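# Carry tube rack through self-closing door onto desk

## Task

Move the tube rack from the counter, through the door that swings shut on its own, and set it on the desk. It must finish upright with each tube seated all the way down in a hole, and the door must be closed at the end. The rack or any tube touching the floor is a failure. Either robot or both may do the work. Afterwards the robots must let go and back away, and a robot that falls or is left leaning is a failure.

## Robot and tools

Robots: two identical Hello Robot Stretch 3 units, r1 and r2. Each has a two-wheeled base (0.33 m long, 0.34 m wide, passive omni wheel at the rear), a lift riding on a mast, and a telescoping arm that reaches out to the robot's RIGHT side. The base cannot slide sideways, so moving the gripper forward or back means driving. Spinning in place pivots about a point 0.05 m behind the front edge; with the arm in and wrist folded, the swept radius is 0.28 m, and an unfolded level wrist reaches beyond that. A loose object may occasionally get a small shove from the environment.

Frames: the base frame sits on the floor midway between the drive wheels, x forward, y left, z up. hand_pose is reported in it, at the point where closed fingertips meet; with all wrist joints at zero its x points up, y back toward the mast, z toward the rear. Odometry frame = base frame at scene start. Each robot reports only in its own frames, so the relative placement of r1 and r2 must be read from images, lidar_m, wrist_depth_mm and head_depth_mm.

execute_actions: arguments actions (a list holding exactly one action, or empty to just read state and images) and cameras (list of names such as r1_head_camera, r1_nav_camera, r1_wrist_camera, r2_head_camera, r2_nav_camera, r2_wrist_camera, or all; omitted/null = all, [] = none). The action is an object keyed by robot name; each robot may get base, joints, and optionally contact_limits. Everything in one action starts at once. base takes a single command, an offset from where the base last reported itself: {"translate_m": d} drives straight d metres (forward positive, -1 to 1) or {"rotate_rad": d} spins d radians (counter-clockwise/left positive, -3.2 to 3.2). joints holds absolute targets by name: lift_m 0 to 1.1 m (arm height); arm_m 0 to 0.52 m (extension); wrist_yaw_rad -1.345 to 4.42 (0 along the arm, positive toward the front, 3.0 folded over the base); wrist_pitch_rad -1.57 to 0.451 (0 level, negative tips fingertips down); wrist_roll_rad -2.911 to 2.911 (0 fingers side by side); gripper_m -0.089 to 0.179 (bigger is wider; real fingertip gap is about 0.007 less when nearly shut and 0.025 less fully open, zero below 0.007); head_pan_rad -3.953 to 1.73 (0 ahead, positive left, -1.57 looks along the arm); head_tilt_rad -1.53 to 0.419 (negative down). contact_limits takes only arm_m: a motor_effort percentage (1 to 100) at which the arm halts with contact_stop; lower is softer, too low stops immediately. Any unknown key or out-of-range number rejects the whole call. An action runs at most 15 s. Omitted joints or robots may keep pushing toward earlier targets unseen.

wait: seconds (0 to 10); commands nothing, returns state and images. zoom_image: camera plus region [x0, y0, x1, y1] in pixels from the top-left, at most 504 by 504, on the latest full image. finished_scene: scene number; ends it irreversibly, so only call it once the goal holds steadily.

Results: base_status and joint_status describe how the last accepted action ended. done (for base: wheels turned as asked, even if slipping); off_target (stopped short, may still be pushing); contact_stop, time_out, torque_fault (target dropped, joint holds where it stopped unless slack or off). A stopped arm or lift goes slack until commanded again; a slack lift may sag under load or keep pressing. on_its_own lists uncommanded things; "held at" is a target, not a position. motor_effort is percent of maximum, positive toward higher values, peak in brackets; readings are biased and noisy. lidar_m: 12 distances in 30-degree sectors, 1st straight ahead, counting counter-clockwise (4th left, 7th behind, 10th right), plane 0.17 m up, range 0.15 to 12 m, blind to clear objects and sometimes thin legs; own parts can hide sectors 5, 6, 9, 10. wrist_depth_mm (45 to 1000) and head_depth_mm (280 to 4000, image sideways) are 7x7 grids of median depth. base_odometry counts wheel turns, so slip looks like travel; turned_by_wheels and turned_by_imu give rotation since the last result; base_tilt in degrees (forward/right positive) carries a fixed bias up to about 4.

Speed: full 0.30 m/s and 1.9 rad/s only with lift_m under 0.30, arm_m under 0.03 and wrist_yaw_rad over 2.54; otherwise 0.10 m/s and 0.63 rad/s.

Gripper: close below the object's width to grasp; open at least 0.02 beyond the touching value to release. Neither the reading nor done proves a grasp. Over-squeezing triggers a stall guard that weakens grip; send a new value to re-squeeze.

Avoid: folding or unfolding the wrist unless lift_m is within 0.32 to 0.95, pitch -0.4, roll near 0 (after folding, lift may go to 0.25); yaw below -0.4 without pitch at -0.5 or lower. Arm pushes on rigid things with the gripper above about 0.45 m, repeat pushes after a contact_stop, and driving while holding or hooking something fixed can tip the robot; if tilted, reverse in small steps, free the gripper, lower lift to about 0.2. Base, wrist and head have no contact stop; prolonged wrist strain causes a 10 s torque_fault. Robots must never press against each other: once bases touch, any further millimetre is a hard press, and no reading flags contact. Two robots given the same drive command can differ by up to 2.5 cm per metre, which strains a shared load. The world keeps running while you deliberate, with the last command held. Drops, slams, and hard pushes are penalized.

Each tool is called after "Request:" as name([rows], argument=value, ...), one row to a line, values as JSON.

## Session

Request:
execute_actions(actions=[])

Scene clock: 0.00 s.
r1.base_odometry: x=+0.000 y=+0.000 heading=+0.000 (m, m, rad; r1's odometry frame)
r1.turned_by_wheels: +0.000 (rad since the last result)
r1.turned_by_imu: +0.000 (rad since the last result)
r1.base_tilt: forward=+1.4 right=+0.4 (deg)
r1.lidar_m: 0.87 0.81 0.82 1.04 1.73 1.77 2.25 1.39 1.42 0.96 0.90 0.91
r1.head_depth_mm: 1062 1063 1065 1063 1070 1068 1076 / 1062 1064 1070 1075 1082 1085 1088 / 975 986 991 993 995 1005 1006 / 911 914 916 921 923 930 934 / 830 832 837 841 844 848 851 / 792 794 799 800 803 807 800 / 748 751 752 755 757 759 758
r1.base_status: not commanded
r1.joint_positions: lift_m=+0.416 arm_m=+0.002 wrist_yaw_rad=+2.848 wrist_pitch_rad=-0.363 wrist_roll_rad=+0.017 gripper_m=+0.037 head_pan_rad=-0.017 head_tilt_rad=+0.004
r1.joint_status: not commanded
r1.motor_effort: left_wheel=+0 right_wheel=+1 lift_m=+26 arm_m=+0 wrist_yaw_rad=+1 wrist_pitch_rad=+8 wrist_roll_rad=+0 gripper_m=+0 head_pan_rad=+0 head_tilt_rad=+2 (%)
r1.hand_pose: x=+0.0456 y=+0.0742 z=+0.4415 quat_wxyz=(+0.229, +0.712, +0.023, +0.663) (m; r1's base frame)
r1.wrist_depth_mm: - - - 950 799 662 589 / - - - - 856 715 620 / - - - - 927 772 647 / 952 - - - 949 819 697 / 813 - 830 773 817 782 741 / 682 - 691 647 - 673 660 / 576 578 574 569 573 569 570
r2.base_odometry: x=+0.000 y=+0.000 heading=+0.000 (m, m, rad; r2's odometry frame)
r2.turned_by_wheels: +0.000 (rad since the last result)
r2.turned_by_imu: +0.000 (rad since the last result)
r2.base_tilt: forward=-1.2 right=+0.1 (deg)
r2.lidar_m: 1.39 2.22 1.76 1.74 1.20 0.93 0.92 0.98 0.90 0.89 0.95 1.42
r2.head_depth_mm: 1917 2156 2156 2155 2152 2151 2147 / 1904 2163 2165 2185 2159 2160 2048 / 1902 2201 2197 2176 2194 2210 1948 / 1896 2213 2215 2216 2196 2228 1410 / 1904 2253 2265 2242 2224 2249 2161 / 1881 2268 2271 2254 2265 2275 2238 / 1890 2289 2284 2283 2299 2283 2269
r2.base_status: not commanded
r2.joint_positions: lift_m=+0.381 arm_m=+0.002 wrist_yaw_rad=+2.878 wrist_pitch_rad=-0.598 wrist_roll_rad=+0.019 gripper_m=+0.037 head_pan_rad=+0.018 head_tilt_rad=+0.004
r2.joint_status: not commanded
r2.motor_effort: left_wheel=-1 right_wheel=+1 lift_m=+29 arm_m=+0 wrist_yaw_rad=+0 wrist_pitch_rad=+4 wrist_roll_rad=+0 gripper_m=+0 head_pan_rad=+0 head_tilt_rad=+3 (%)
r2.hand_pose: x=+0.0305 y=+0.0442 z=+0.3554 quat_wxyz=(+0.297, +0.703, +0.115, +0.636) (m; r2's base frame)
r2.wrist_depth_mm: - - - - - - - / - - - - - - - / 809 848 867 875 864 882 885 / 709 - 722 722 734 739 742 / 612 - 637 626 633 628 635 / 542 538 - 554 563 551 562 / 492 - - 490 481 493 497
pictures: r1_head_camera (sideways: a quarter turn clockwise sets it upright), r1_nav_camera (sideways: a quarter turn counterclockwise sets it upright), r1_wrist_camera, r2_head_camera (sideways: a quarter turn clockwise sets it upright), r2_nav_camera (sideways: a quarter turn counterclockwise sets it upright), r2_wrist_camera
Images, in order (width x height): r1_head_camera 896x504, r1_nav_camera 672x504, r1_wrist_camera 644x364, r2_head_camera 896x504, r2_nav_camera 672x504, r2_wrist_camera 644x364.

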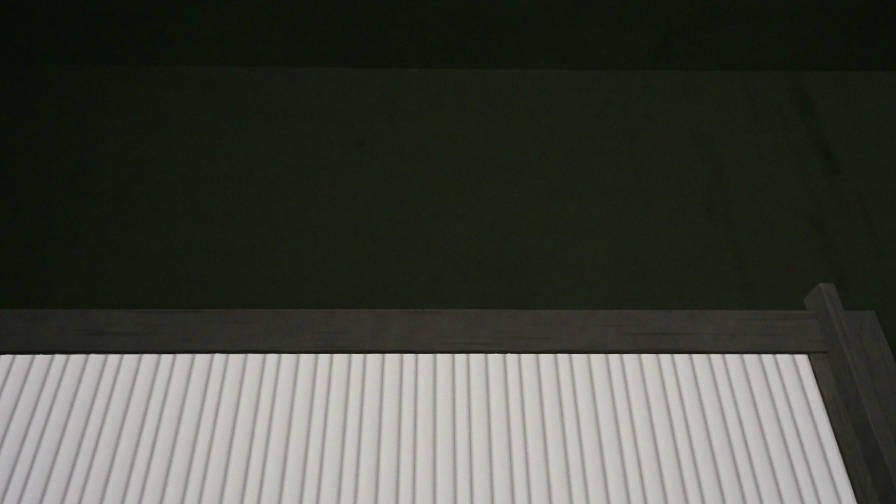

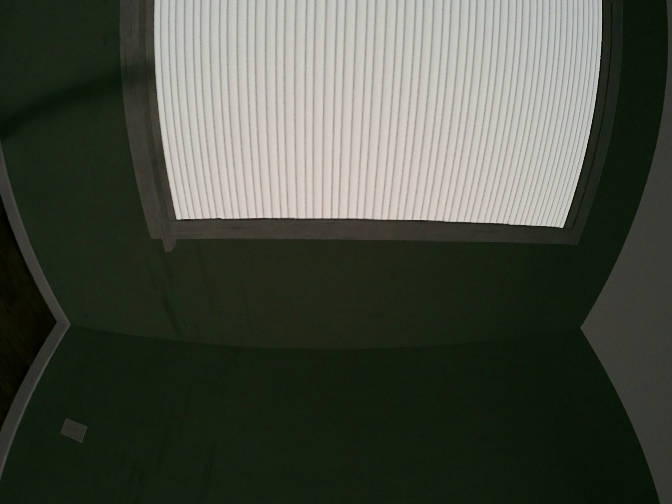

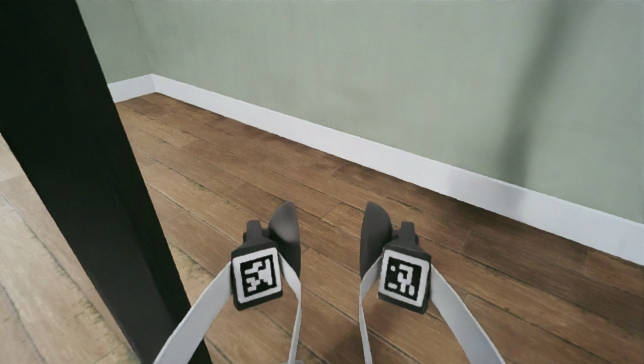

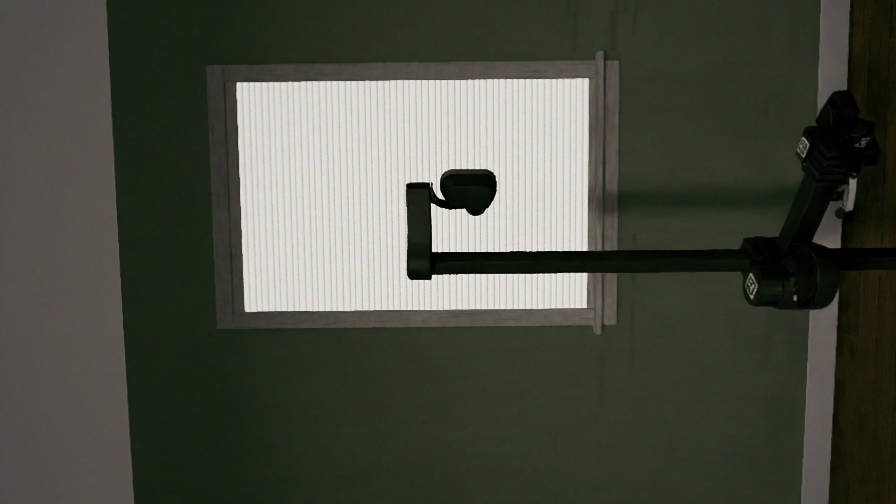

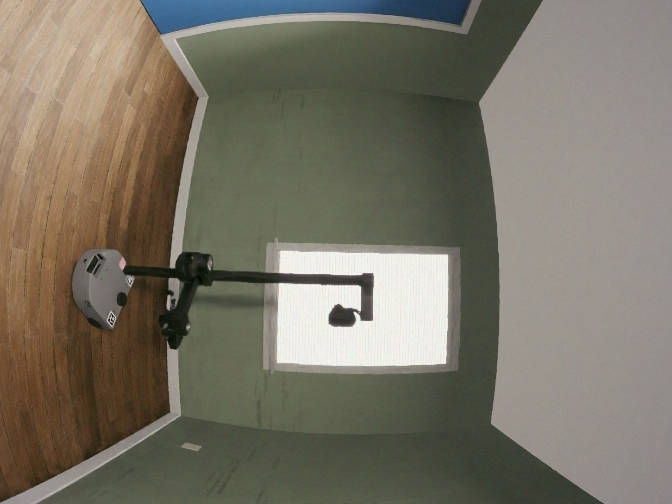

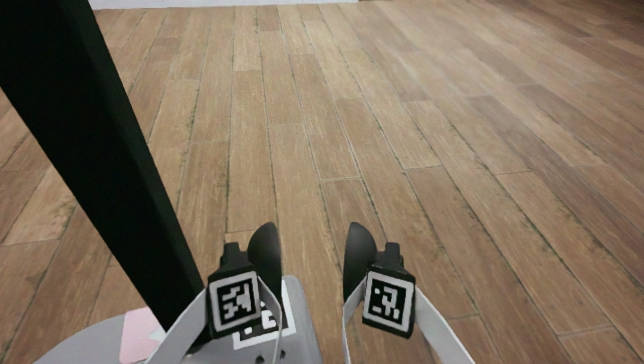

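Request:
execute_actions([
  {"r1":{"joints":{"head_pan_rad":-3.5,"head_tilt_rad":-0.3}},"r2":{"joints":{"head_pan_rad":-3.1,"head_tilt_rad":-0.4}}},
], cameras=["r1_head_camera","r1_nav_camera","r2_head_camera","r2_nav_camera"])

Scene clock: 3.90 s.
r1.base_odometry: x=+0.000 y=+0.000 heading=+0.000 (m, m, rad; r1's odometry frame)
r1.turned_by_wheels: +0.000 (rad since the last result)
r1.turned_by_imu: +0.000 (rad since the last result)
r1.base_tilt: forward=+1.4 right=+0.3 (deg)
r1.lidar_m: 0.87 0.81 0.82 1.04 1.73 1.77 2.25 1.39 1.43 0.96 0.89 0.91
r1.head_depth_mm: 1586 1652 1741 1829 1941 1958 1542 / 1678 1765 1856 1986 2104 1956 1544 / 1805 1900 1996 2130 2283 1957 1546 / 1931 2058 2167 2306 2432 1953 1538 / 2102 2220 2365 2557 2615 1965 1545 / 2288 2435 2616 2860 2725 1969 1552 / 2505 2668 2937 3203 2702 1978 1563
r1.base_status: not commanded
r1.joint_positions: lift_m=+0.416 arm_m=+0.002 wrist_yaw_rad=+2.848 wrist_pitch_rad=-0.363 wrist_roll_rad=+0.017 gripper_m=+0.037 head_pan_rad=-3.493 head_tilt_rad=-0.296
r1.joint_status: all done
r1.motor_effort: left_wheel=+0(0) right_wheel=+1(1) lift_m=+26(26) arm_m=+0(0) wrist_yaw_rad=+0(0) wrist_pitch_rad=+8(8) wrist_roll_rad=+0(0) gripper_m=+0(0) head_pan_rad=-3(34) head_tilt_rad=-1(21) (%)
r1.hand_pose: x=+0.0456 y=+0.0742 z=+0.4415 quat_wxyz=(+0.229, +0.712, +0.023, +0.663) (m; r1's base frame)
r1.wrist_depth_mm: - - - 938 793 690 585 / - - - - 880 703 627 / - - - - 926 753 659 / 972 - 982 985 939 843 708 / 812 - 817 806 819 807 729 / 682 - 690 670 - 652 653 / 584 579 583 572 574 558 577
r2.base_odometry: x=+0.000 y=+0.000 heading=+0.000 (m, m, rad; r2's odometry frame)
r2.turned_by_wheels: +0.000 (rad since the last result)
r2.turned_by_imu: +0.001 (rad since the last result)
r2.base_tilt: forward=-1.2 right=+0.1 (deg)
r2.lidar_m: 1.39 2.22 1.76 1.74 1.20 0.93 0.92 0.98 0.90 0.89 0.96 1.42
r2.head_depth_mm: 1279 1369 1451 1013 1010 1113 1232 / 1291 1384 1477 1015 1026 1129 1284 / 1313 1410 1496 1013 1035 1141 1293 / 1317 1421 1510 1013 1050 1159 1291 / 1339 1433 1529 1017 1063 1175 1332 / 1352 1457 1545 1025 1075 1191 1326 / 1372 1477 1562 1036 1089 1210 1331
r2.base_status: not commanded
r2.joint_positions: lift_m=+0.381 arm_m=+0.002 wrist_yaw_rad=+2.878 wrist_pitch_rad=-0.598 wrist_roll_rad=+0.019 gripper_m=+0.037 head_pan_rad=-3.093 head_tilt_rad=-0.395
r2.joint_status: all done
r2.motor_effort: left_wheel=-1(1) right_wheel=+0(0) lift_m=+28(28) arm_m=+0(0) wrist_yaw_rad=+1(0) wrist_pitch_rad=+5(4) wrist_roll_rad=+0(0) gripper_m=+0(1) head_pan_rad=-3(42) head_tilt_rad=-2(32) (%)
r2.hand_pose: x=+0.0305 y=+0.0442 z=+0.3554 quat_wxyz=(+0.297, +0.703, +0.115, +0.636) (m; r2's base frame)
r2.wrist_depth_mm: - - - - - - - / - - - - - - - / 799 851 854 876 865 875 879 / 703 - 718 719 736 735 745 / 613 - 640 631 636 633 642 / 541 538 - 561 554 554 561 / 492 - - 490 484 495 496
pictures: r1_head_camera (sideways: a quarter turn clockwise sets it upright), r1_nav_camera (sideways: a quarter turn counterclockwise sets it upright), r2_head_camera (sideways: a quarter turn clockwise sets it upright), r2_nav_camera (sideways: a quarter turn counterclockwise sets it upright)
camera_calibration (this result's frames):
r1_head_camera: T_world_to_cam=[[0.270958, -0.0862513, -0.958719, 1.2608], [-0.288917, -0.957344, 0.00447229, 0.000989529], [-0.918209, 0.275778, -0.28432, 0.32986], [0, 0, 0, 1]] pos_world=[-0.0384576, 0.0187246, 1.30253]
r1_nav_camera: T_world_to_cam=[[-0.230528, 0.102235, 0.96768, -1.21811], [0.307244, 0.951239, -0.0273044, 0.0886278], [-0.923287, 0.291019, -0.250699, 0.292818], [0, 0, 0, 1]] pos_world=[-0.0376852, -0.0449876, 1.25457]
r2_head_camera: T_world_to_cam=[[0.377183, 0.0126434, -0.926052, 1.22242], [0.0294296, -0.999565, -0.00166036, 0.000507917], [-0.925671, -0.0266271, -0.377391, 0.452292], [0, 0, 0, 1]] pos_world=[-0.0424175, -0.00290466, 1.30272]
r2_nav_camera: T_world_to_cam=[[-0.39875, -0.0509029, 0.915646, -1.14731], [-0.101106, 0.994812, 0.0112738, 0.0406078], [-0.911469, -0.0880818, -0.401828, 0.478832], [0, 0, 0, 1]] pos_world=[-0.0169441, -0.0566222, 1.24248]
Images, in order (width x height): r1_head_camera 896x504, r1_nav_camera 672x504, r2_head_camera 896x504, r2_nav_camera 672x504.

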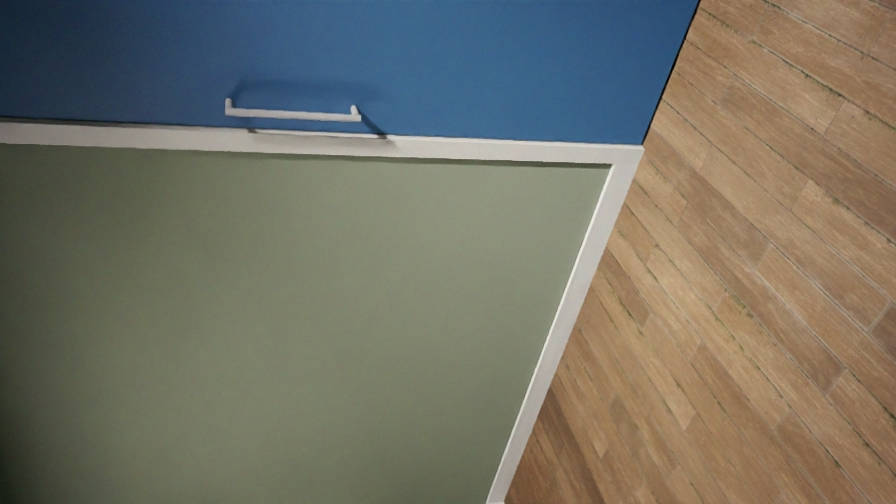

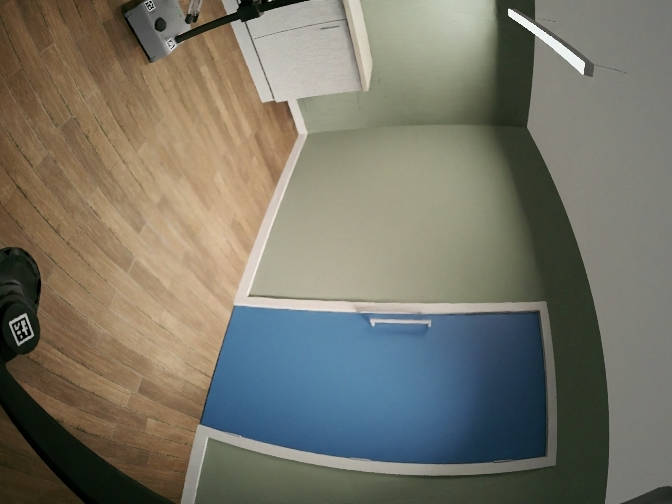

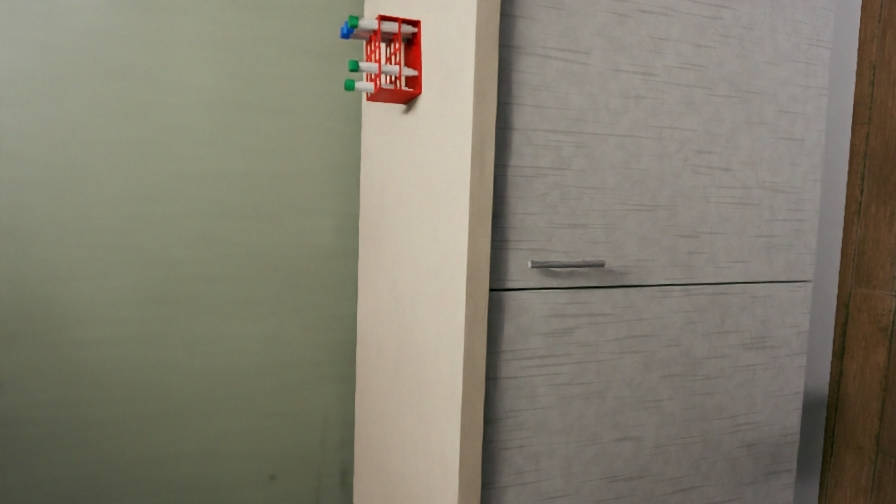

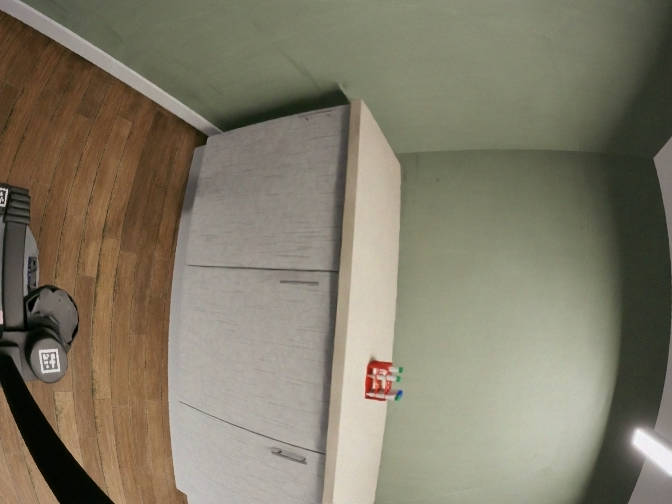

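Request:
execute_actions([
  {"r1":{"base":{"rotate_rad":2.92},"joints":{"lift_m":0.28,"head_pan_rad":-0.4,"head_tilt_rad":-0.3}},"r2":{"base":{"rotate_rad":-0.42},"joints":{"lift_m":0.29,"wrist_pitch_rad":-0.4,"head_pan_rad":-1.57,"head_tilt_rad":-0.6}}},
], cameras=[])

Request:
execute_actions([
  {"r1":{"base":{"translate_m":1.0}},"r2":{"base":{"translate_m":-0.55}}},
], cameras=[])

Request:
execute_actions([
  {"r1":{"base":{"translate_m":0.48}},"r2":{"base":{"rotate_rad":-1.24}}},
], cameras=[])

Request:
execute_actions([
  {"r1":{"base":{"rotate_rad":-0.48},"joints":{"lift_m":0.93,"wrist_pitch_rad":-0.4}},"r2":{"joints":{"lift_m":0.93}}},
], cameras=["r1_head_camera","r1_nav_camera","r2_head_camera"])

Scene clock: 36.90 s.
r1.base_odometry: x=+0.000 y=+0.000 heading=+2.920 (m, m, rad; r1's odometry frame)
r1.turned_by_wheels: +2.920 (rad since the last result)
r1.turned_by_imu: +2.885 (rad since the last result)
r1.base_tilt: forward=+1.4 right=+0.3 (deg)
r1.lidar_m: 1.90 1.44 1.39 1.11 0.90 0.89 0.98 0.81 0.81 0.89 1.39 1.72
r1.head_depth_mm: 1455 1528 1617 1712 1811 1875 1538 / 1503 1581 1673 1766 1881 1949 1535 / 1556 1643 1735 1838 1962 1951 1530 / 1597 1690 1801 1924 2064 1958 1539 / 1662 1748 1874 1995 2150 1946 1533 / 1712 1819 1951 2087 2241 1968 1539 / 1781 1903 2032 2179 2338 1966 1547
r1.base_status: done
r1.joint_positions: lift_m=+0.280 arm_m=+0.002 wrist_yaw_rad=+2.848 wrist_pitch_rad=-0.364 wrist_roll_rad=+0.017 gripper_m=+0.037 head_pan_rad=-0.407 head_tilt_rad=-0.297
r1.joint_status: all done
r1.motor_effort: left_wheel=-2(7) right_wheel=+2(10) lift_m=+19(24) arm_m=+0(0) wrist_yaw_rad=+0(0) wrist_pitch_rad=+9(9) wrist_roll_rad=+0(0) gripper_m=+0(0) head_pan_rad=+3(34) head_tilt_rad=-2(3) (%)
r1.hand_pose: x=+0.0456 y=+0.0741 z=+0.3053 quat_wxyz=(+0.229, +0.712, +0.023, +0.663) (m; r1's base frame)
r1.wrist_depth_mm: - 958 - - - - - / - - - - - - - / - 984 972 951 961 967 977 / - 745 754 745 735 732 732 / 614 - 621 597 621 578 596 / 520 - 529 499 - 507 492 / 455 - - 437 432 426 428
r2.base_odometry: x=+0.000 y=+0.000 heading=-0.420 (m, m, rad; r2's odometry frame)
r2.turned_by_wheels: -0.420 (rad since the last result)
r2.turned_by_imu: -0.422 (rad since the last result)
r2.base_tilt: forward=-1.2 right=+0.1 (deg)
r2.lidar_m: 1.34 1.38 2.07 1.74 1.74 1.11 0.92 0.92 1.02 0.89 0.89 1.00
r2.head_depth_mm: 873 983 1112 1287 1532 1474 1239 / 837 939 1061 1217 1426 1475 1243 / 808 898 1010 1151 1347 1473 1234 / 778 860 965 1098 1271 1428 1235 / 750 827 925 1039 1197 1364 1230 / 725 798 883 997 1133 1321 1237 / 702 770 853 950 1075 1243 1229
r2.base_status: done
r2.joint_positions: lift_m=+0.291 arm_m=+0.002 wrist_yaw_rad=+2.878 wrist_pitch_rad=-0.422 wrist_roll_rad=+0.019 gripper_m=+0.037 head_pan_rad=-1.577 head_tilt_rad=-0.593
r2.joint_status: all done
r2.motor_effort: left_wheel=+1(4) right_wheel=-1(3) lift_m=+14(26) arm_m=+0(0) wrist_yaw_rad=+0(0) wrist_pitch_rad=+9(11) wrist_roll_rad=+0(0) gripper_m=+0(1) head_pan_rad=+3(40) head_tilt_rad=-4(23) (%)
r2.hand_pose: x=+0.0372 y=+0.0691 z=+0.3024 quat_wxyz=(+0.239, +0.711, +0.054, +0.659) (m; r2's base frame)
r2.wrist_depth_mm: - - - - - - - / - - - - - - - / - - - - - - - / - 765 776 788 793 785 799 / 623 625 650 628 639 640 649 / 526 - - 532 548 539 541 / 456 - - 464 446 461 465
pictures: none
No camera images: the call's "cameras" was empty. Leave "cameras" out to get every camera's image.

Scene clock: 41.83 s.
r1.base_odometry: x=-0.976 y=+0.220 heading=+2.920 (m, m, rad; r1's odometry frame)
r1.turned_by_wheels: +0.000 (rad since the last result)
r1.turned_by_imu: +0.009 (rad since the last result)
r1.base_tilt: forward=+1.4 right=+0.3 (deg)
r1.lidar_m: 1.06 1.67 1.40 1.42 1.68 1.67 1.78 1.45 1.44 1.19 0.98 0.97
r1.head_depth_mm: 786 828 871 920 981 1045 1119 / 813 856 902 958 1017 1092 1165 / 840 880 931 994 1064 1137 1226 / 861 908 961 1030 1108 1188 1286 / 897 953 1010 1080 1163 1249 1351 / 934 988 1055 1131 1216 1318 1411 / 966 1029 1103 1187 1284 1391 1481
r1.base_status: done
r1.joint_positions: lift_m=+0.280 arm_m=+0.002 wrist_yaw_rad=+2.848 wrist_pitch_rad=-0.364 wrist_roll_rad=+0.017 gripper_m=+0.037 head_pan_rad=-0.407 head_tilt_rad=-0.297
r1.joint_status: not commanded
r1.motor_effort: left_wheel=-2(7) right_wheel=+2(6) lift_m=+20(20) arm_m=+0(0) wrist_yaw_rad=+0(1) wrist_pitch_rad=+8(9) wrist_roll_rad=+0(0) gripper_m=+0(0) head_pan_rad=+3(3) head_tilt_rad=-1(0) (%)
r1.hand_pose: x=+0.0456 y=+0.0741 z=+0.3053 quat_wxyz=(+0.229, +0.712, +0.023, +0.663) (m; r1's base frame)
r1.wrist_depth_mm: - - - - - - - / - - - - - - - / - - 963 965 975 972 948 / - 732 749 745 747 723 741 / 611 - 619 603 618 595 598 / 504 - 535 511 - 495 503 / 454 - - 433 429 432 425
r2.base_odometry: x=-0.502 y=+0.224 heading=-0.420 (m, m, rad; r2's odometry frame)
r2.turned_by_wheels: +0.000 (rad since the last result)
r2.turned_by_imu: +0.001 (rad since the last result)
r2.base_tilt: forward=-1.2 right=+0.1 (deg)
r2.lidar_m: 1.96 1.32 1.86 1.57 0.91 0.48 0.40 0.40 0.44 0.71 1.05 1.19
r2.head_depth_mm: 1044 1179 964 684 668 722 781 / 1010 1125 969 745 818 893 985 / 969 1076 966 944 1047 1173 1238 / 932 1037 1138 1272 1457 1472 1238 / 902 998 1110 1252 1429 1467 1234 / 869 959 1064 1198 1364 1461 1234 / 840 924 1019 1137 1297 1429 1229
r2.base_status: done
r2.joint_positions: lift_m=+0.291 arm_m=+0.002 wrist_yaw_rad=+2.878 wrist_pitch_rad=-0.421 wrist_roll_rad=+0.019 gripper_m=+0.037 head_pan_rad=-1.577 head_tilt_rad=-0.593
r2.joint_status: not commanded
r2.motor_effort: left_wheel=+1(3) right_wheel=-1(6) lift_m=+14(14) arm_m=+0(0) wrist_yaw_rad=+0(0) wrist_pitch_rad=+9(9) wrist_roll_rad=+0(0) gripper_m=+0(0) head_pan_rad=+3(3) head_tilt_rad=-4(5) (%)
r2.hand_pose: x=+0.0372 y=+0.0691 z=+0.3026 quat_wxyz=(+0.238, +0.711, +0.054, +0.660) (m; r2's base frame)
r2.wrist_depth_mm: - - - - - - - / - - - - - - - / - - - - - - - / - 772 770 779 784 791 794 / 618 636 656 626 645 644 653 / 527 - - 534 544 541 542 / 451 - - 462 452 468 469
pictures: none
No camera images: the call's "cameras" was empty. Leave "cameras" out to get every camera's image.

Scene clock: 45.10 s.
r1.base_odometry: x=-1.444 y=+0.326 heading=+2.920 (m, m, rad; r1's odometry frame)
r1.turned_by_wheels: +0.000 (rad since the last result)
r1.turned_by_imu: +0.004 (rad since the last result)
r1.base_tilt: forward=+1.4 right=+0.3 (deg)
r1.lidar_m: 0.66 1.04 1.44 1.24 2.04 2.04 2.14 1.75 1.44 0.74 0.60 0.59
r1.head_depth_mm: 468 488 511 540 570 606 654 / 484 509 537 570 607 648 695 / 500 528 558 593 634 678 729 / 518 546 579 618 663 712 765 / 536 569 603 645 694 748 810 / 557 592 632 675 726 787 856 / 579 617 659 708 766 831 910
r1.base_status: done
r1.joint_positions: lift_m=+0.280 arm_m=+0.002 wrist_yaw_rad=+2.848 wrist_pitch_rad=-0.364 wrist_roll_rad=+0.017 gripper_m=+0.037 head_pan_rad=-0.407 head_tilt_rad=-0.297
r1.joint_status: not commanded
r1.motor_effort: left_wheel=-2(6) right_wheel=+2(6) lift_m=+20(20) arm_m=+0(0) wrist_yaw_rad=+0(0) wrist_pitch_rad=+8(8) wrist_roll_rad=+0(0) gripper_m=+0(0) head_pan_rad=+3(3) head_tilt_rad=+0(1) (%)
r1.hand_pose: x=+0.0456 y=+0.0741 z=+0.3053 quat_wxyz=(+0.229, +0.712, +0.023, +0.663) (m; r1's base frame)
r1.wrist_depth_mm: - - - - - - - / - - - - - - - / - 987 - 979 971 956 939 / - 745 746 748 747 736 727 / 599 - 607 588 625 594 591 / 503 - 516 506 - 494 501 / 452 - - 434 430 433 425
r2.base_odometry: x=-0.502 y=+0.224 heading=-1.660 (m, m, rad; r2's odometry frame)
r2.turned_by_wheels: -1.240 (rad since the last result)
r2.turned_by_imu: -1.247 (rad since the last result)
r2.base_tilt: forward=-1.3 right=+0.1 (deg)
r2.lidar_m: 1.05 1.10 1.54 2.75 1.25 1.62 1.57 0.56 0.41 0.40 0.41 0.57
r2.head_depth_mm: 846 938 968 682 529 598 740 / 845 934 962 684 528 591 732 / 842 934 963 659 528 589 723 / 839 933 964 655 528 583 718 / 839 932 962 682 527 579 710 / 836 928 965 681 527 574 705 / 838 928 964 679 526 570 700
r2.base_status: done
r2.joint_positions: lift_m=+0.291 arm_m=+0.002 wrist_yaw_rad=+2.878 wrist_pitch_rad=-0.421 wrist_roll_rad=+0.019 gripper_m=+0.037 head_pan_rad=-1.577 head_tilt_rad=-0.593
r2.joint_status: not commanded
r2.motor_effort: left_wheel=+1(7) right_wheel=-1(4) lift_m=+14(14) arm_m=+0(0) wrist_yaw_rad=+0(0) wrist_pitch_rad=+9(9) wrist_roll_rad=+0(0) gripper_m=-1(0) head_pan_rad=+3(3) head_tilt_rad=-4(4) (%)
r2.hand_pose: x=+0.0372 y=+0.0691 z=+0.3026 quat_wxyz=(+0.238, +0.711, +0.054, +0.660) (m; r2's base frame)
r2.wrist_depth_mm: - - - - - - - / - - - - - - - / - - - - - - 979 / - 766 768 784 791 800 792 / 622 640 653 638 639 639 644 / 527 - - 528 545 542 544 / 456 - - 463 450 465 467
pictures: none
No camera images: the call's "cameras" was empty. Leave "cameras" out to get every camera's image.

Scene clock: 51.83 s.
r1.base_odometry: x=-1.444 y=+0.326 heading=+2.440 (m, m, rad; r1's odometry frame)
r1.turned_by_wheels: -0.480 (rad since the last result)
r1.turned_by_imu: -0.474 (rad since the last result)
r1.base_tilt: forward=+1.4 right=+0.3 (deg)
r1.lidar_m: 0.59 0.68 1.12 1.44 1.61 2.04 2.04 2.07 1.74 1.30 0.71 0.60
r1.head_depth_mm: 506 535 570 607 650 700 755 / 500 529 561 598 640 689 742 / 493 520 550 586 626 676 730 / 488 515 546 582 619 666 719 / 478 507 533 564 602 642 689 / 468 496 525 560 599 644 694 / 472 496 524 557 593 634 683
r1.base_status: done
r1.joint_positions: lift_m=+0.930 arm_m=+0.002 wrist_yaw_rad=+2.848 wrist_pitch_rad=-0.414 wrist_roll_rad=+0.017 gripper_m=+0.037 head_pan_rad=-0.407 head_tilt_rad=-0.297
r1.joint_status: all done
r1.motor_effort: left_wheel=+1(6) right_wheel=-1(4) lift_m=+32(34) arm_m=+0(0) wrist_yaw_rad=+1(0) wrist_pitch_rad=+7(6) wrist_roll_rad=+0(0) gripper_m=+0(0) head_pan_rad=+3(3) head_tilt_rad=+0(1) (%)
r1.hand_pose: x=+0.0438 y=+0.0683 z=+0.9432 quat_wxyz=(+0.246, +0.711, +0.041, +0.657) (m; r1's base frame)
r1.wrist_depth_mm: - - - - - 911 622 / - - - - - 913 628 / - - - - - 914 625 / - - - - - 953 650 / - - - - - 975 649 / - - - - - 944 644 / - - - - - 917 665
r2.base_odometry: x=-0.502 y=+0.224 heading=-1.660 (m, m, rad; r2's odometry frame)
r2.turned_by_wheels: +0.000 (rad since the last result)
r2.turned_by_imu: +0.001 (rad since the last result)
r2.base_tilt: forward=-1.2 right=+0.1 (deg)
r2.lidar_m: 1.05 1.10 1.55 2.75 1.23 1.62 1.57 0.56 0.41 0.40 0.41 0.56
r2.head_depth_mm: 845 940 965 682 555 - - / 844 932 966 682 547 - - / 843 934 963 661 528 - - / 840 932 963 655 529 - - / 840 933 961 684 527 - - / 834 931 963 681 526 560 - / 837 927 963 681 527 571 697
r2.base_status: not commanded
r2.joint_positions: lift_m=+0.929 arm_m=+0.002 wrist_yaw_rad=+2.878 wrist_pitch_rad=-0.421 wrist_roll_rad=+0.019 gripper_m=+0.037 head_pan_rad=-1.577 head_tilt_rad=-0.593
r2.joint_status: all done
r2.motor_effort: left_wheel=+2(1) right_wheel=-1(1) lift_m=+41(41) arm_m=+0(0) wrist_yaw_rad=+0(0) wrist_pitch_rad=+9(8) wrist_roll_rad=+0(0) gripper_m=+0(0) head_pan_rad=+3(3) head_tilt_rad=-4(2) (%)
r2.hand_pose: x=+0.0372 y=+0.0692 z=+0.9413 quat_wxyz=(+0.238, +0.711, +0.054, +0.660) (m; r2's base frame)
r2.wrist_depth_mm: - - - - - - - / - - - - - - - / - - - - - - - / - - - - - - - / - - - - - - - / - - - - - - - / - - - - - - -
pictures: r1_head_camera (sideways: a quarter turn clockwise sets it upright), r1_nav_camera (sideways: a quarter turn counterclockwise sets it upright), r2_head_camera (sideways: a quarter turn clockwise sets it upright)
camera_calibration (this result's frames):
r1_head_camera: T_world_to_cam=[[-0.266693, 0.101582, -0.958413, 1.26368], [0.341673, 0.939808, 0.00453468, -0.0029383], [0.901185, -0.326255, -0.285348, 0.3201], [0, 0, 0, 1]] pos_world=[0.0495489, -0.021172, 1.30248]
r1_nav_camera: T_world_to_cam=[[0.225446, -0.115299, 0.967409, -1.22054], [-0.359655, -0.932685, -0.027346, 0.0927501], [0.90544, -0.341769, -0.251738, 0.283015], [0, 0, 0, 1]] pos_world=[0.0522707, 0.0425051, 1.25454]
r2_head_camera: T_world_to_cam=[[0.009045, 0.552264, -0.833621, 1.1041], [0.999683, -0.0245926, -0.00544547, -0.000483769], [-0.0235082, -0.833307, -0.552311, 0.674394], [0, 0, 0, 1]] pos_world=[0.00635083, -0.0477897, 1.29287]
Images, in order (width x height): r1_head_camera 896x504, r1_nav_camera 672x504, r2_head_camera 896x504.

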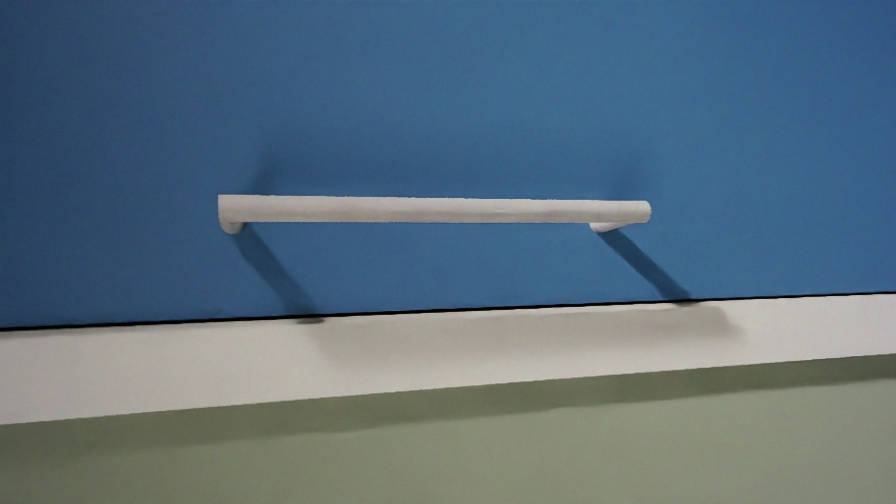

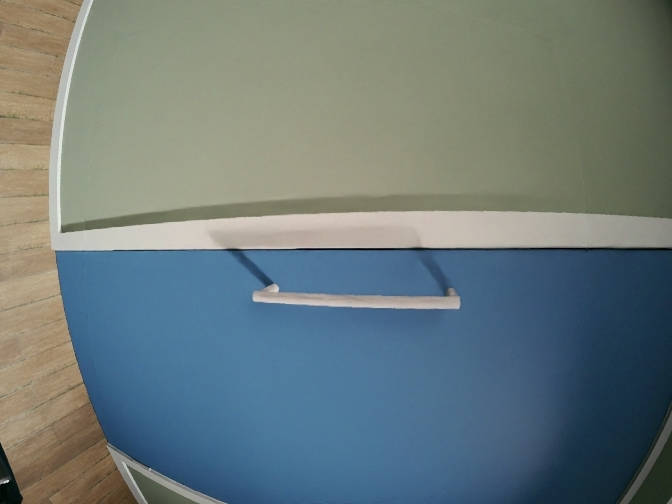

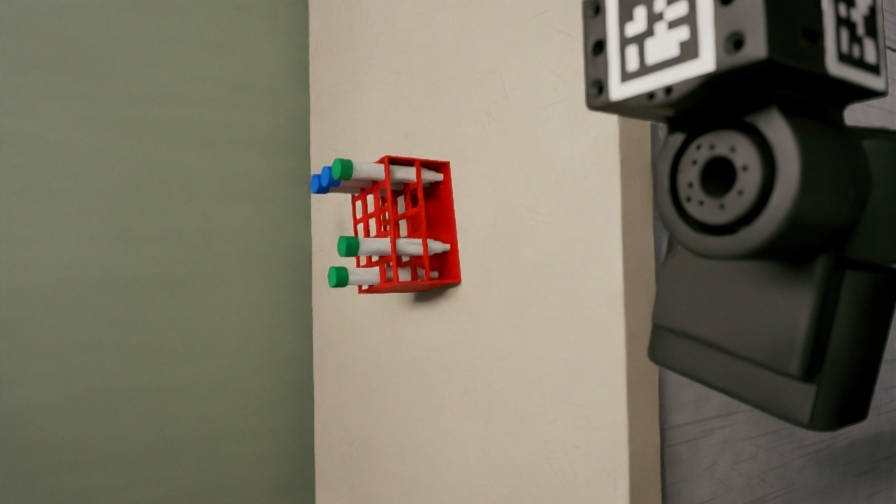

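Request:
execute_actions([
  {"r1":{"joints":{"wrist_yaw_rad":1.36,"gripper_m":0.12,"head_tilt_rad":-0.6}},"r2":{"base":{"translate_m":-0.05},"joints":{"wrist_yaw_rad":0.13,"wrist_pitch_rad":-0.3,"gripper_m":0.179}}},
], cameras=[])

Request:
execute_actions([
  {"r1":{"base":{"translate_m":0.12},"joints":{"wrist_pitch_rad":0.02}},"r2":{"joints":{"wrist_pitch_rad":-0.1,"lift_m":0.88,"arm_m":0.1,"wrist_roll_rad":0}}},
], cameras=["r1_head_camera","r1_wrist_camera","r2_head_camera","r2_wrist_camera"])

Scene clock: 61.13 s.
r1.base_odometry: x=-1.444 y=+0.326 heading=+2.440 (m, m, rad; r1's odometry frame)
r1.turned_by_wheels: +0.000 (rad since the last result)
r1.turned_by_imu: +0.000 (rad since the last result)
r1.base_tilt: forward=+1.4 right=+0.3 (deg)
r1.lidar_m: 0.59 0.68 1.12 1.44 1.61 2.03 2.04 2.08 1.75 1.30 0.71 0.60
r1.head_depth_mm: 500 555 623 714 834 997 1187 / 494 547 614 700 817 968 1167 / 474 533 596 688 802 947 1174 / 482 533 596 678 783 928 1136 / 470 520 582 650 750 890 1094 / 460 510 573 652 753 885 1077 / 465 511 570 643 739 868 1047
r1.base_status: not commanded
r1.joint_positions: lift_m=+0.930 arm_m=+0.002 wrist_yaw_rad=+1.363 wrist_pitch_rad=-0.414 wrist_roll_rad=+0.017 gripper_m=+0.120 head_pan_rad=-0.407 head_tilt_rad=-0.592
r1.joint_status: all done
r1.motor_effort: left_wheel=+2(1) right_wheel=+0(1) lift_m=+32(32) arm_m=+0(0) wrist_yaw_rad=-2(4) wrist_pitch_rad=+7(7) wrist_roll_rad=+0(0) gripper_m=+0(97) head_pan_rad=+3(3) head_tilt_rad=-3(22) (%)
r1.hand_pose: x=+0.1986 y=-0.1934 z=+0.9432 quat_wxyz=(+0.626, +0.552, -0.451, +0.318) (m; r1's base frame)
r1.wrist_depth_mm: 441 440 434 430 438 429 437 / 485 489 473 473 480 478 467 / 539 530 537 532 521 516 523 / 611 607 584 587 590 584 580 / 699 671 664 655 680 646 667 / 805 774 787 787 774 - 764 / 952 947 926 934 928 874 841
r2.base_odometry: x=-0.498 y=+0.274 heading=-1.660 (m, m, rad; r2's odometry frame)
r2.turned_by_wheels: +0.000 (rad since the last result)
r2.turned_by_imu: +0.001 (rad since the last result)
r2.base_tilt: forward=-1.3 right=+0.1 (deg)
r2.lidar_m: 1.10 1.16 1.61 2.75 1.20 1.57 1.52 0.56 0.41 0.40 0.41 0.57
r2.head_depth_mm: 841 933 967 685 555 - - / 840 934 967 683 545 - - / 842 932 963 662 546 - - / 840 931 959 654 574 - - / 840 928 967 653 544 571 709 / 837 927 963 681 544 582 703 / 833 924 962 681 526 570 698
r2.base_status: done
r2.joint_positions: lift_m=+0.929 arm_m=+0.002 wrist_yaw_rad=+0.132 wrist_pitch_rad=-0.323 wrist_roll_rad=+0.019 gripper_m=+0.179 head_pan_rad=-1.577 head_tilt_rad=-0.593
r2.joint_status: all done
r2.motor_effort: left_wheel=+0(4) right_wheel=-2(4) lift_m=+40(40) arm_m=+0(0) wrist_yaw_rad=-2(3) wrist_pitch_rad=+9(10) wrist_roll_rad=+0(0) gripper_m=+0(99) head_pan_rad=+3(3) head_tilt_rad=-3(4) (%)
r2.hand_pose: x=+0.0095 y=-0.3803 z=+0.9638 quat_wxyz=(+0.698, +0.159, -0.695, -0.069) (m; r2's base frame)
r2.wrist_depth_mm: 779 755 729 699 681 657 632 / 817 785 774 721 695 692 678 / 492 497 505 376 437 526 527 / 352 355 359 360 367 366 370 / 274 276 277 280 281 284 286 / - 226 225 227 228 229 232 / - 203 198 192 193 190 202
pictures: none
No camera images: the call's "cameras" was empty. Leave "cameras" out to get every camera's image.

Scene clock: 63.50 s.
r1.base_odometry: x=-1.535 y=+0.403 heading=+2.440 (m, m, rad; r1's odometry frame)
r1.turned_by_wheels: +0.000 (rad since the last result)
r1.turned_by_imu: +0.001 (rad since the last result)
r1.base_tilt: forward=+1.4 right=+0.3 (deg)
r1.lidar_m: 0.47 0.54 0.90 1.43 1.57 2.15 2.15 2.10 1.77 1.04 0.57 0.47
r1.head_depth_mm: 393 436 491 560 655 780 958 / 341 380 468 541 629 784 950 / 384 424 473 528 614 749 919 / 379 416 468 530 606 724 876 / 362 399 446 508 590 706 867 / 364 405 454 513 592 697 847 / 365 402 448 506 580 680 820
r1.base_status: done
r1.joint_positions: lift_m=+0.930 arm_m=+0.002 wrist_yaw_rad=+1.363 wrist_pitch_rad=-0.006 wrist_roll_rad=+0.017 gripper_m=+0.120 head_pan_rad=-0.407 head_tilt_rad=-0.592
r1.joint_status: all done
r1.motor_effort: left_wheel=+0(6) right_wheel=-1(0) lift_m=+32(32) arm_m=+0(0) wrist_yaw_rad=-2(2) wrist_pitch_rad=+13(13) wrist_roll_rad=+0(0) gripper_m=+0(0) head_pan_rad=+3(3) head_tilt_rad=-3(4) (%)
r1.hand_pose: x=+0.2292 y=-0.1998 z=+1.0428 quat_wxyz=(+0.546, +0.451, -0.552, +0.440) (m; r1's base frame)
r1.wrist_depth_mm: 345 340 334 338 333 335 336 / 356 358 347 353 351 344 339 / 372 366 353 358 363 360 352 / 388 377 374 376 376 370 372 / 399 396 389 388 382 379 386 / 415 414 407 405 406 - 395 / 439 432 417 425 420 416 406
r2.base_odometry: x=-0.498 y=+0.274 heading=-1.660 (m, m, rad; r2's odometry frame)
r2.turned_by_wheels: +0.000 (rad since the last result)
r2.turned_by_imu: +0.000 (rad since the last result)
r2.base_tilt: forward=-1.2 right=+0.0 (deg)
r2.lidar_m: 1.10 1.15 1.62 2.75 1.28 1.26 1.52 0.56 0.41 0.40 0.41 0.57
r2.head_depth_mm: 845 938 966 683 - - 750 / 845 933 967 682 - - 741 / 841 932 962 684 - - 725 / 842 932 967 665 - - 717 / 838 932 963 654 526 578 710 / 836 926 961 697 527 573 703 / 835 926 959 682 526 570 697
r2.base_status: not commanded
r2.joint_positions: lift_m=+0.881 arm_m=+0.100 wrist_yaw_rad=+0.131 wrist_pitch_rad=-0.125 wrist_roll_rad=+0.006 gripper_m=+0.179 head_pan_rad=-1.577 head_tilt_rad=-0.593
r2.joint_status: all done
r2.motor_effort: left_wheel=+1(1) right_wheel=-1(1) lift_m=+14(36) arm_m=+2(5) wrist_yaw_rad=-1(2) wrist_pitch_rad=+10(11) wrist_roll_rad=-3(4) gripper_m=+1(0) head_pan_rad=+3(3) head_tilt_rad=-4(4) (%)
r2.hand_pose: x=+0.0113 y=-0.4938 z=+0.9636 quat_wxyz=(+0.705, +0.090, -0.703, +0.002) (m; r2's base frame)
r2.wrist_depth_mm: 690 667 637 623 598 583 564 / 722 690 669 643 617 600 583 / 748 729 697 327 634 622 604 / 472 480 493 286 299 521 538 / 316 317 320 297 301 341 343 / - 238 240 242 245 248 253 / - 190 191 193 195 193 208
pictures: r1_head_camera (sideways: a quarter turn clockwise sets it upright), r1_wrist_camera, r2_head_camera (sideways: a quarter turn clockwise sets it upright), r2_wrist_camera
camera_calibration (this result's frames):
r1_head_camera: T_world_to_cam=[[-0.51147, 0.207027, -0.83399, 1.10284], [0.345184, 0.938295, 0.0212247, -0.0246833], [0.786923, -0.277024, -0.551372, 0.666969], [0, 0, 0, 1]] pos_world=[0.0477371, -0.0203911, 1.28803]
r1_wrist_camera: T_world_to_cam=[[-0.178277, -0.983591, -0.0276881, -0.124686], [-0.216019, 0.0665752, -0.974117, 1.10942], [0.959976, -0.167682, -0.224343, 0.146058], [0, 0, 0, 1]] pos_world=[0.0772146, -0.172009, 1.11002]
r2_head_camera: T_world_to_cam=[[0.00904487, 0.552264, -0.83362, 1.1041], [0.999683, -0.0245924, -0.00544548, -0.000483766], [-0.023508, -0.833307, -0.552311, 0.674394], [0, 0, 0, 1]] pos_world=[0.00635084, -0.0477897, 1.29287]
r2_wrist_camera: T_world_to_cam=[[-0.995796, -0.0911528, -0.00899234, -0.0307869], [-0.0140294, 0.248803, -0.968452, 1.09964], [0.0905144, -0.964255, -0.249036, -0.0675748], [0, 0, 0, 1]] pos_world=[-0.00911368, -0.34156, 1.04785]
Images, in order (width x height): r1_head_camera 896x504, r1_wrist_camera 644x364, r2_head_camera 896x504, r2_wrist_camera 644x364.

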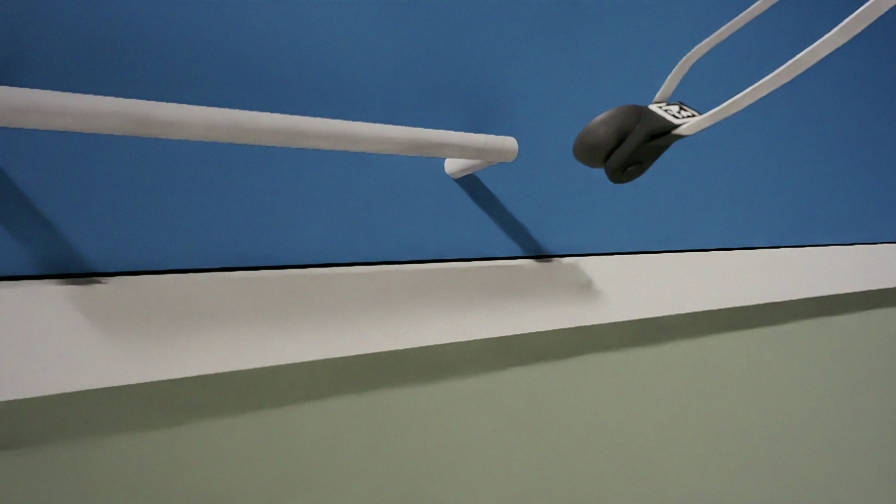

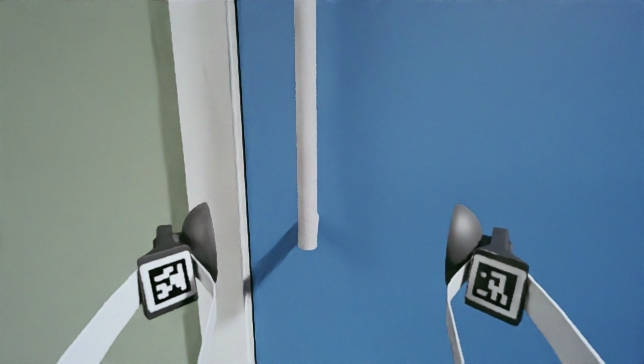

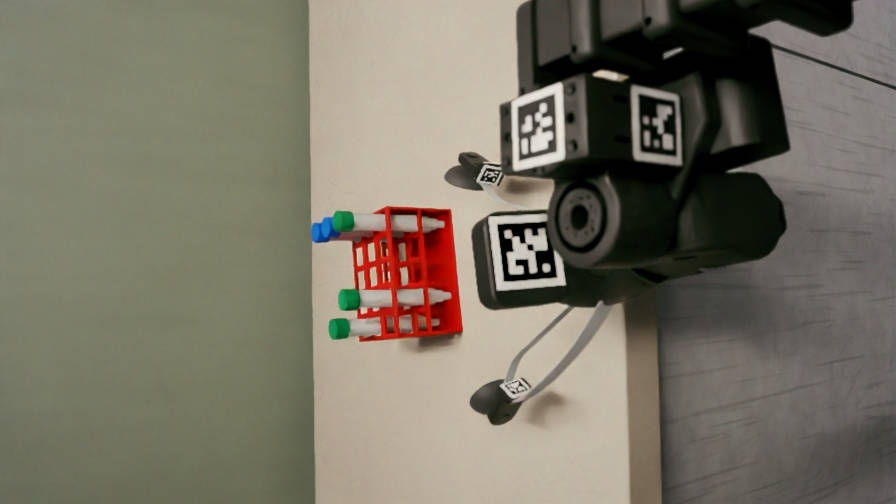

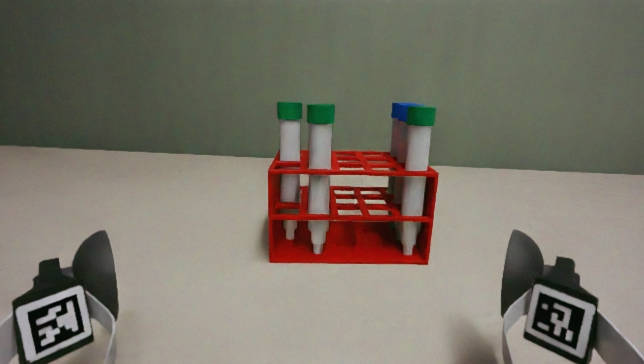

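Request:
execute_actions([
  {"r1":{"base":{"translate_m":0.15},"joints":{"arm_m":0.015,"head_pan_rad":-0.8,"head_tilt_rad":-0.8}},"r2":{"base":{"translate_m":-0.012},"joints":{"arm_m":0.2,"lift_m":0.875}}},
], cameras=["r1_head_camera","r1_wrist_camera","r2_head_camera","r2_wrist_camera"])

Scene clock: 75.43 s.
r1.base_odometry: x=-1.650 y=+0.500 heading=+2.440 (m, m, rad; r1's odometry frame)
r1.turned_by_wheels: +0.000 (rad since the last result)
r1.turned_by_imu: +0.002 (rad since the last result)
r1.base_tilt: forward=+1.4 right=+0.3 (deg)
r1.lidar_m: 0.34 0.38 0.64 1.43 1.36 2.30 2.30 2.14 1.81 0.73 0.40 0.32
r1.head_depth_mm: 366 428 519 650 - - 1145 / 343 398 463 605 713 1168 1154 / 323 371 436 530 675 929 1149 / 304 331 337 417 606 795 1109 / 293 327 377 425 540 680 945 / 285 309 350 400 473 601 817 / - 291 318 365 447 553 712
r1.base_status: done
r1.joint_positions: lift_m=+0.930 arm_m=+0.015 wrist_yaw_rad=+1.363 wrist_pitch_rad=-0.006 wrist_roll_rad=+0.017 gripper_m=+0.120 head_pan_rad=-0.793 head_tilt_rad=-0.790
r1.joint_status: all done
r1.motor_effort: left_wheel=+0(4) right_wheel=-1(2) lift_m=+32(32) arm_m=+3(2) wrist_yaw_rad=-1(2) wrist_pitch_rad=+14(13) wrist_roll_rad=+1(0) gripper_m=+0(0) head_pan_rad=-2(25) head_tilt_rad=-4(22) (%)
r1.hand_pose: x=+0.2292 y=-0.2127 z=+1.0428 quat_wxyz=(+0.546, +0.451, -0.552, +0.440) (m; r1's base frame)
r1.wrist_depth_mm: 205 191 203 199 201 199 197 / 211 198 210 206 208 206 203 / 220 206 217 213 215 213 211 / 227 214 223 221 222 221 218 / 238 223 232 230 233 228 226 / 246 244 243 240 239 - 238 / 257 243 253 251 251 249 245
r2.base_odometry: x=-0.497 y=+0.286 heading=-1.659 (m, m, rad; r2's odometry frame)
r2.turned_by_wheels: +0.000 (rad since the last result)
r2.turned_by_imu: +0.001 (rad since the last result)
r2.base_tilt: forward=-1.2 right=+0.1 (deg)
r2.lidar_m: 1.11 1.17 1.63 2.75 2.08 1.35 1.51 0.56 0.41 0.40 0.41 0.57
r2.head_depth_mm: 844 932 963 713 - - 763 / 842 932 967 746 - 593 733 / 838 931 963 - - 586 724 / 839 928 960 - - 581 717 / 840 930 959 653 527 579 710 / 839 923 962 680 527 574 704 / 834 925 963 679 527 570 698
r2.base_status: done
r2.joint_positions: lift_m=+0.876 arm_m=+0.200 wrist_yaw_rad=+0.131 wrist_pitch_rad=-0.124 wrist_roll_rad=+0.006 gripper_m=+0.179 head_pan_rad=-1.577 head_tilt_rad=-0.593
r2.joint_status: all done
r2.motor_effort: left_wheel=+1(3) right_wheel=-1(3) lift_m=+14(15) arm_m=+2(5) wrist_yaw_rad=+0(1) wrist_pitch_rad=+10(10) wrist_roll_rad=-3(3) gripper_m=+0(0) head_pan_rad=+3(4) head_tilt_rad=-4(5) (%)
r2.hand_pose: x=+0.0113 y=-0.5939 z=+0.9587 quat_wxyz=(+0.705, +0.090, -0.703, +0.002) (m; r2's base frame)
r2.wrist_depth_mm: 586 569 551 530 516 497 482 / 616 595 567 549 531 513 497 / 640 622 181 571 162 529 515 / 454 462 185 206 187 504 527 / 303 306 175 204 171 328 328 / - 229 201 207 179 238 243 / - 183 180 182 183 185 201
pictures: r1_head_camera (sideways: a quarter turn clockwise sets it upright), r1_wrist_camera, r2_head_camera (sideways: a quarter turn clockwise sets it upright), r2_wrist_camera
camera_calibration (this result's frames):
r1_head_camera: T_world_to_cam=[[-0.503049, 0.493283, -0.709657, 0.940724], [0.676834, 0.735464, 0.0314398, -0.0399985], [0.537436, -0.464504, -0.703845, 0.866833], [0, 0, 0, 1]] pos_world=[0.0344352, -0.0319782, 1.27897]
r1_wrist_camera: T_world_to_cam=[[-0.178745, -0.983506, -0.0276854, -0.137273], [-0.215898, 0.0666596, -0.974138, 1.11031], [0.959916, -0.168145, -0.224252, 0.14374], [0, 0, 0, 1]] pos_world=[0.0771989, -0.184852, 1.11003]
r2_head_camera: T_world_to_cam=[[0.00904494, 0.552264, -0.83362, 1.1041], [0.999683, -0.0245925, -0.00544548, -0.000483766], [-0.0235081, -0.833307, -0.552311, 0.674394], [0, 0, 0, 1]] pos_world=[0.00635083, -0.0477897, 1.29287]
r2_wrist_camera: T_world_to_cam=[[-0.995814, -0.0909653, -0.00897858, -0.0398964], [-0.0139536, 0.248354, -0.968569, 1.11966], [0.090336, -0.964389, -0.248584, -0.165756], [0, 0, 0, 1]] pos_world=[-0.00913237, -0.441553, 1.0429]
Images, in order (width x height): r1_head_camera 896x504, r1_wrist_camera 644x364, r2_head_camera 896x504, r2_wrist_camera 644x364.

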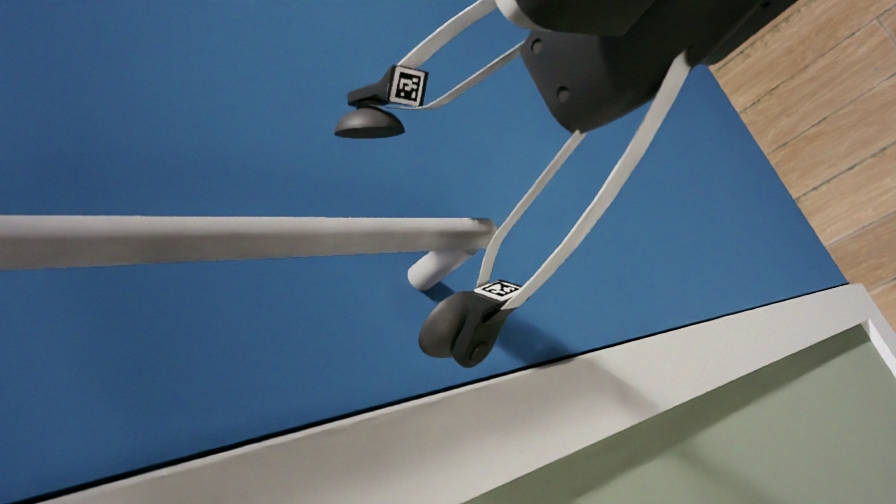

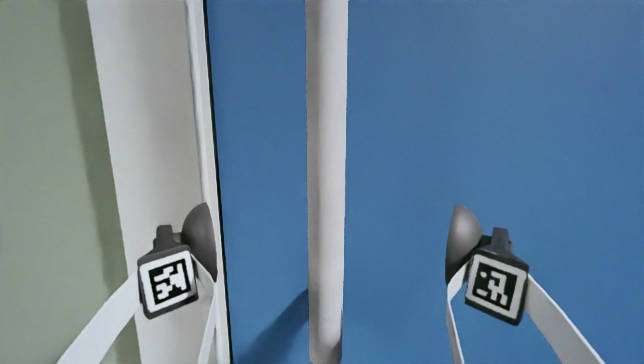

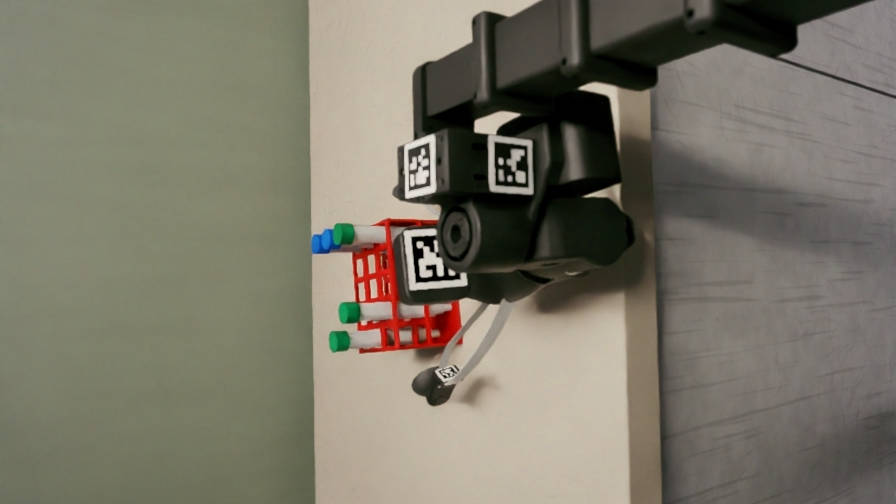

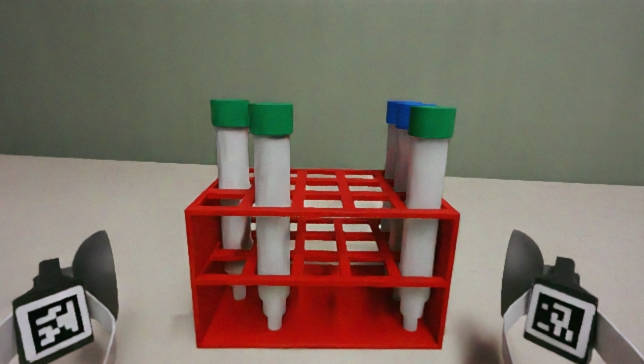

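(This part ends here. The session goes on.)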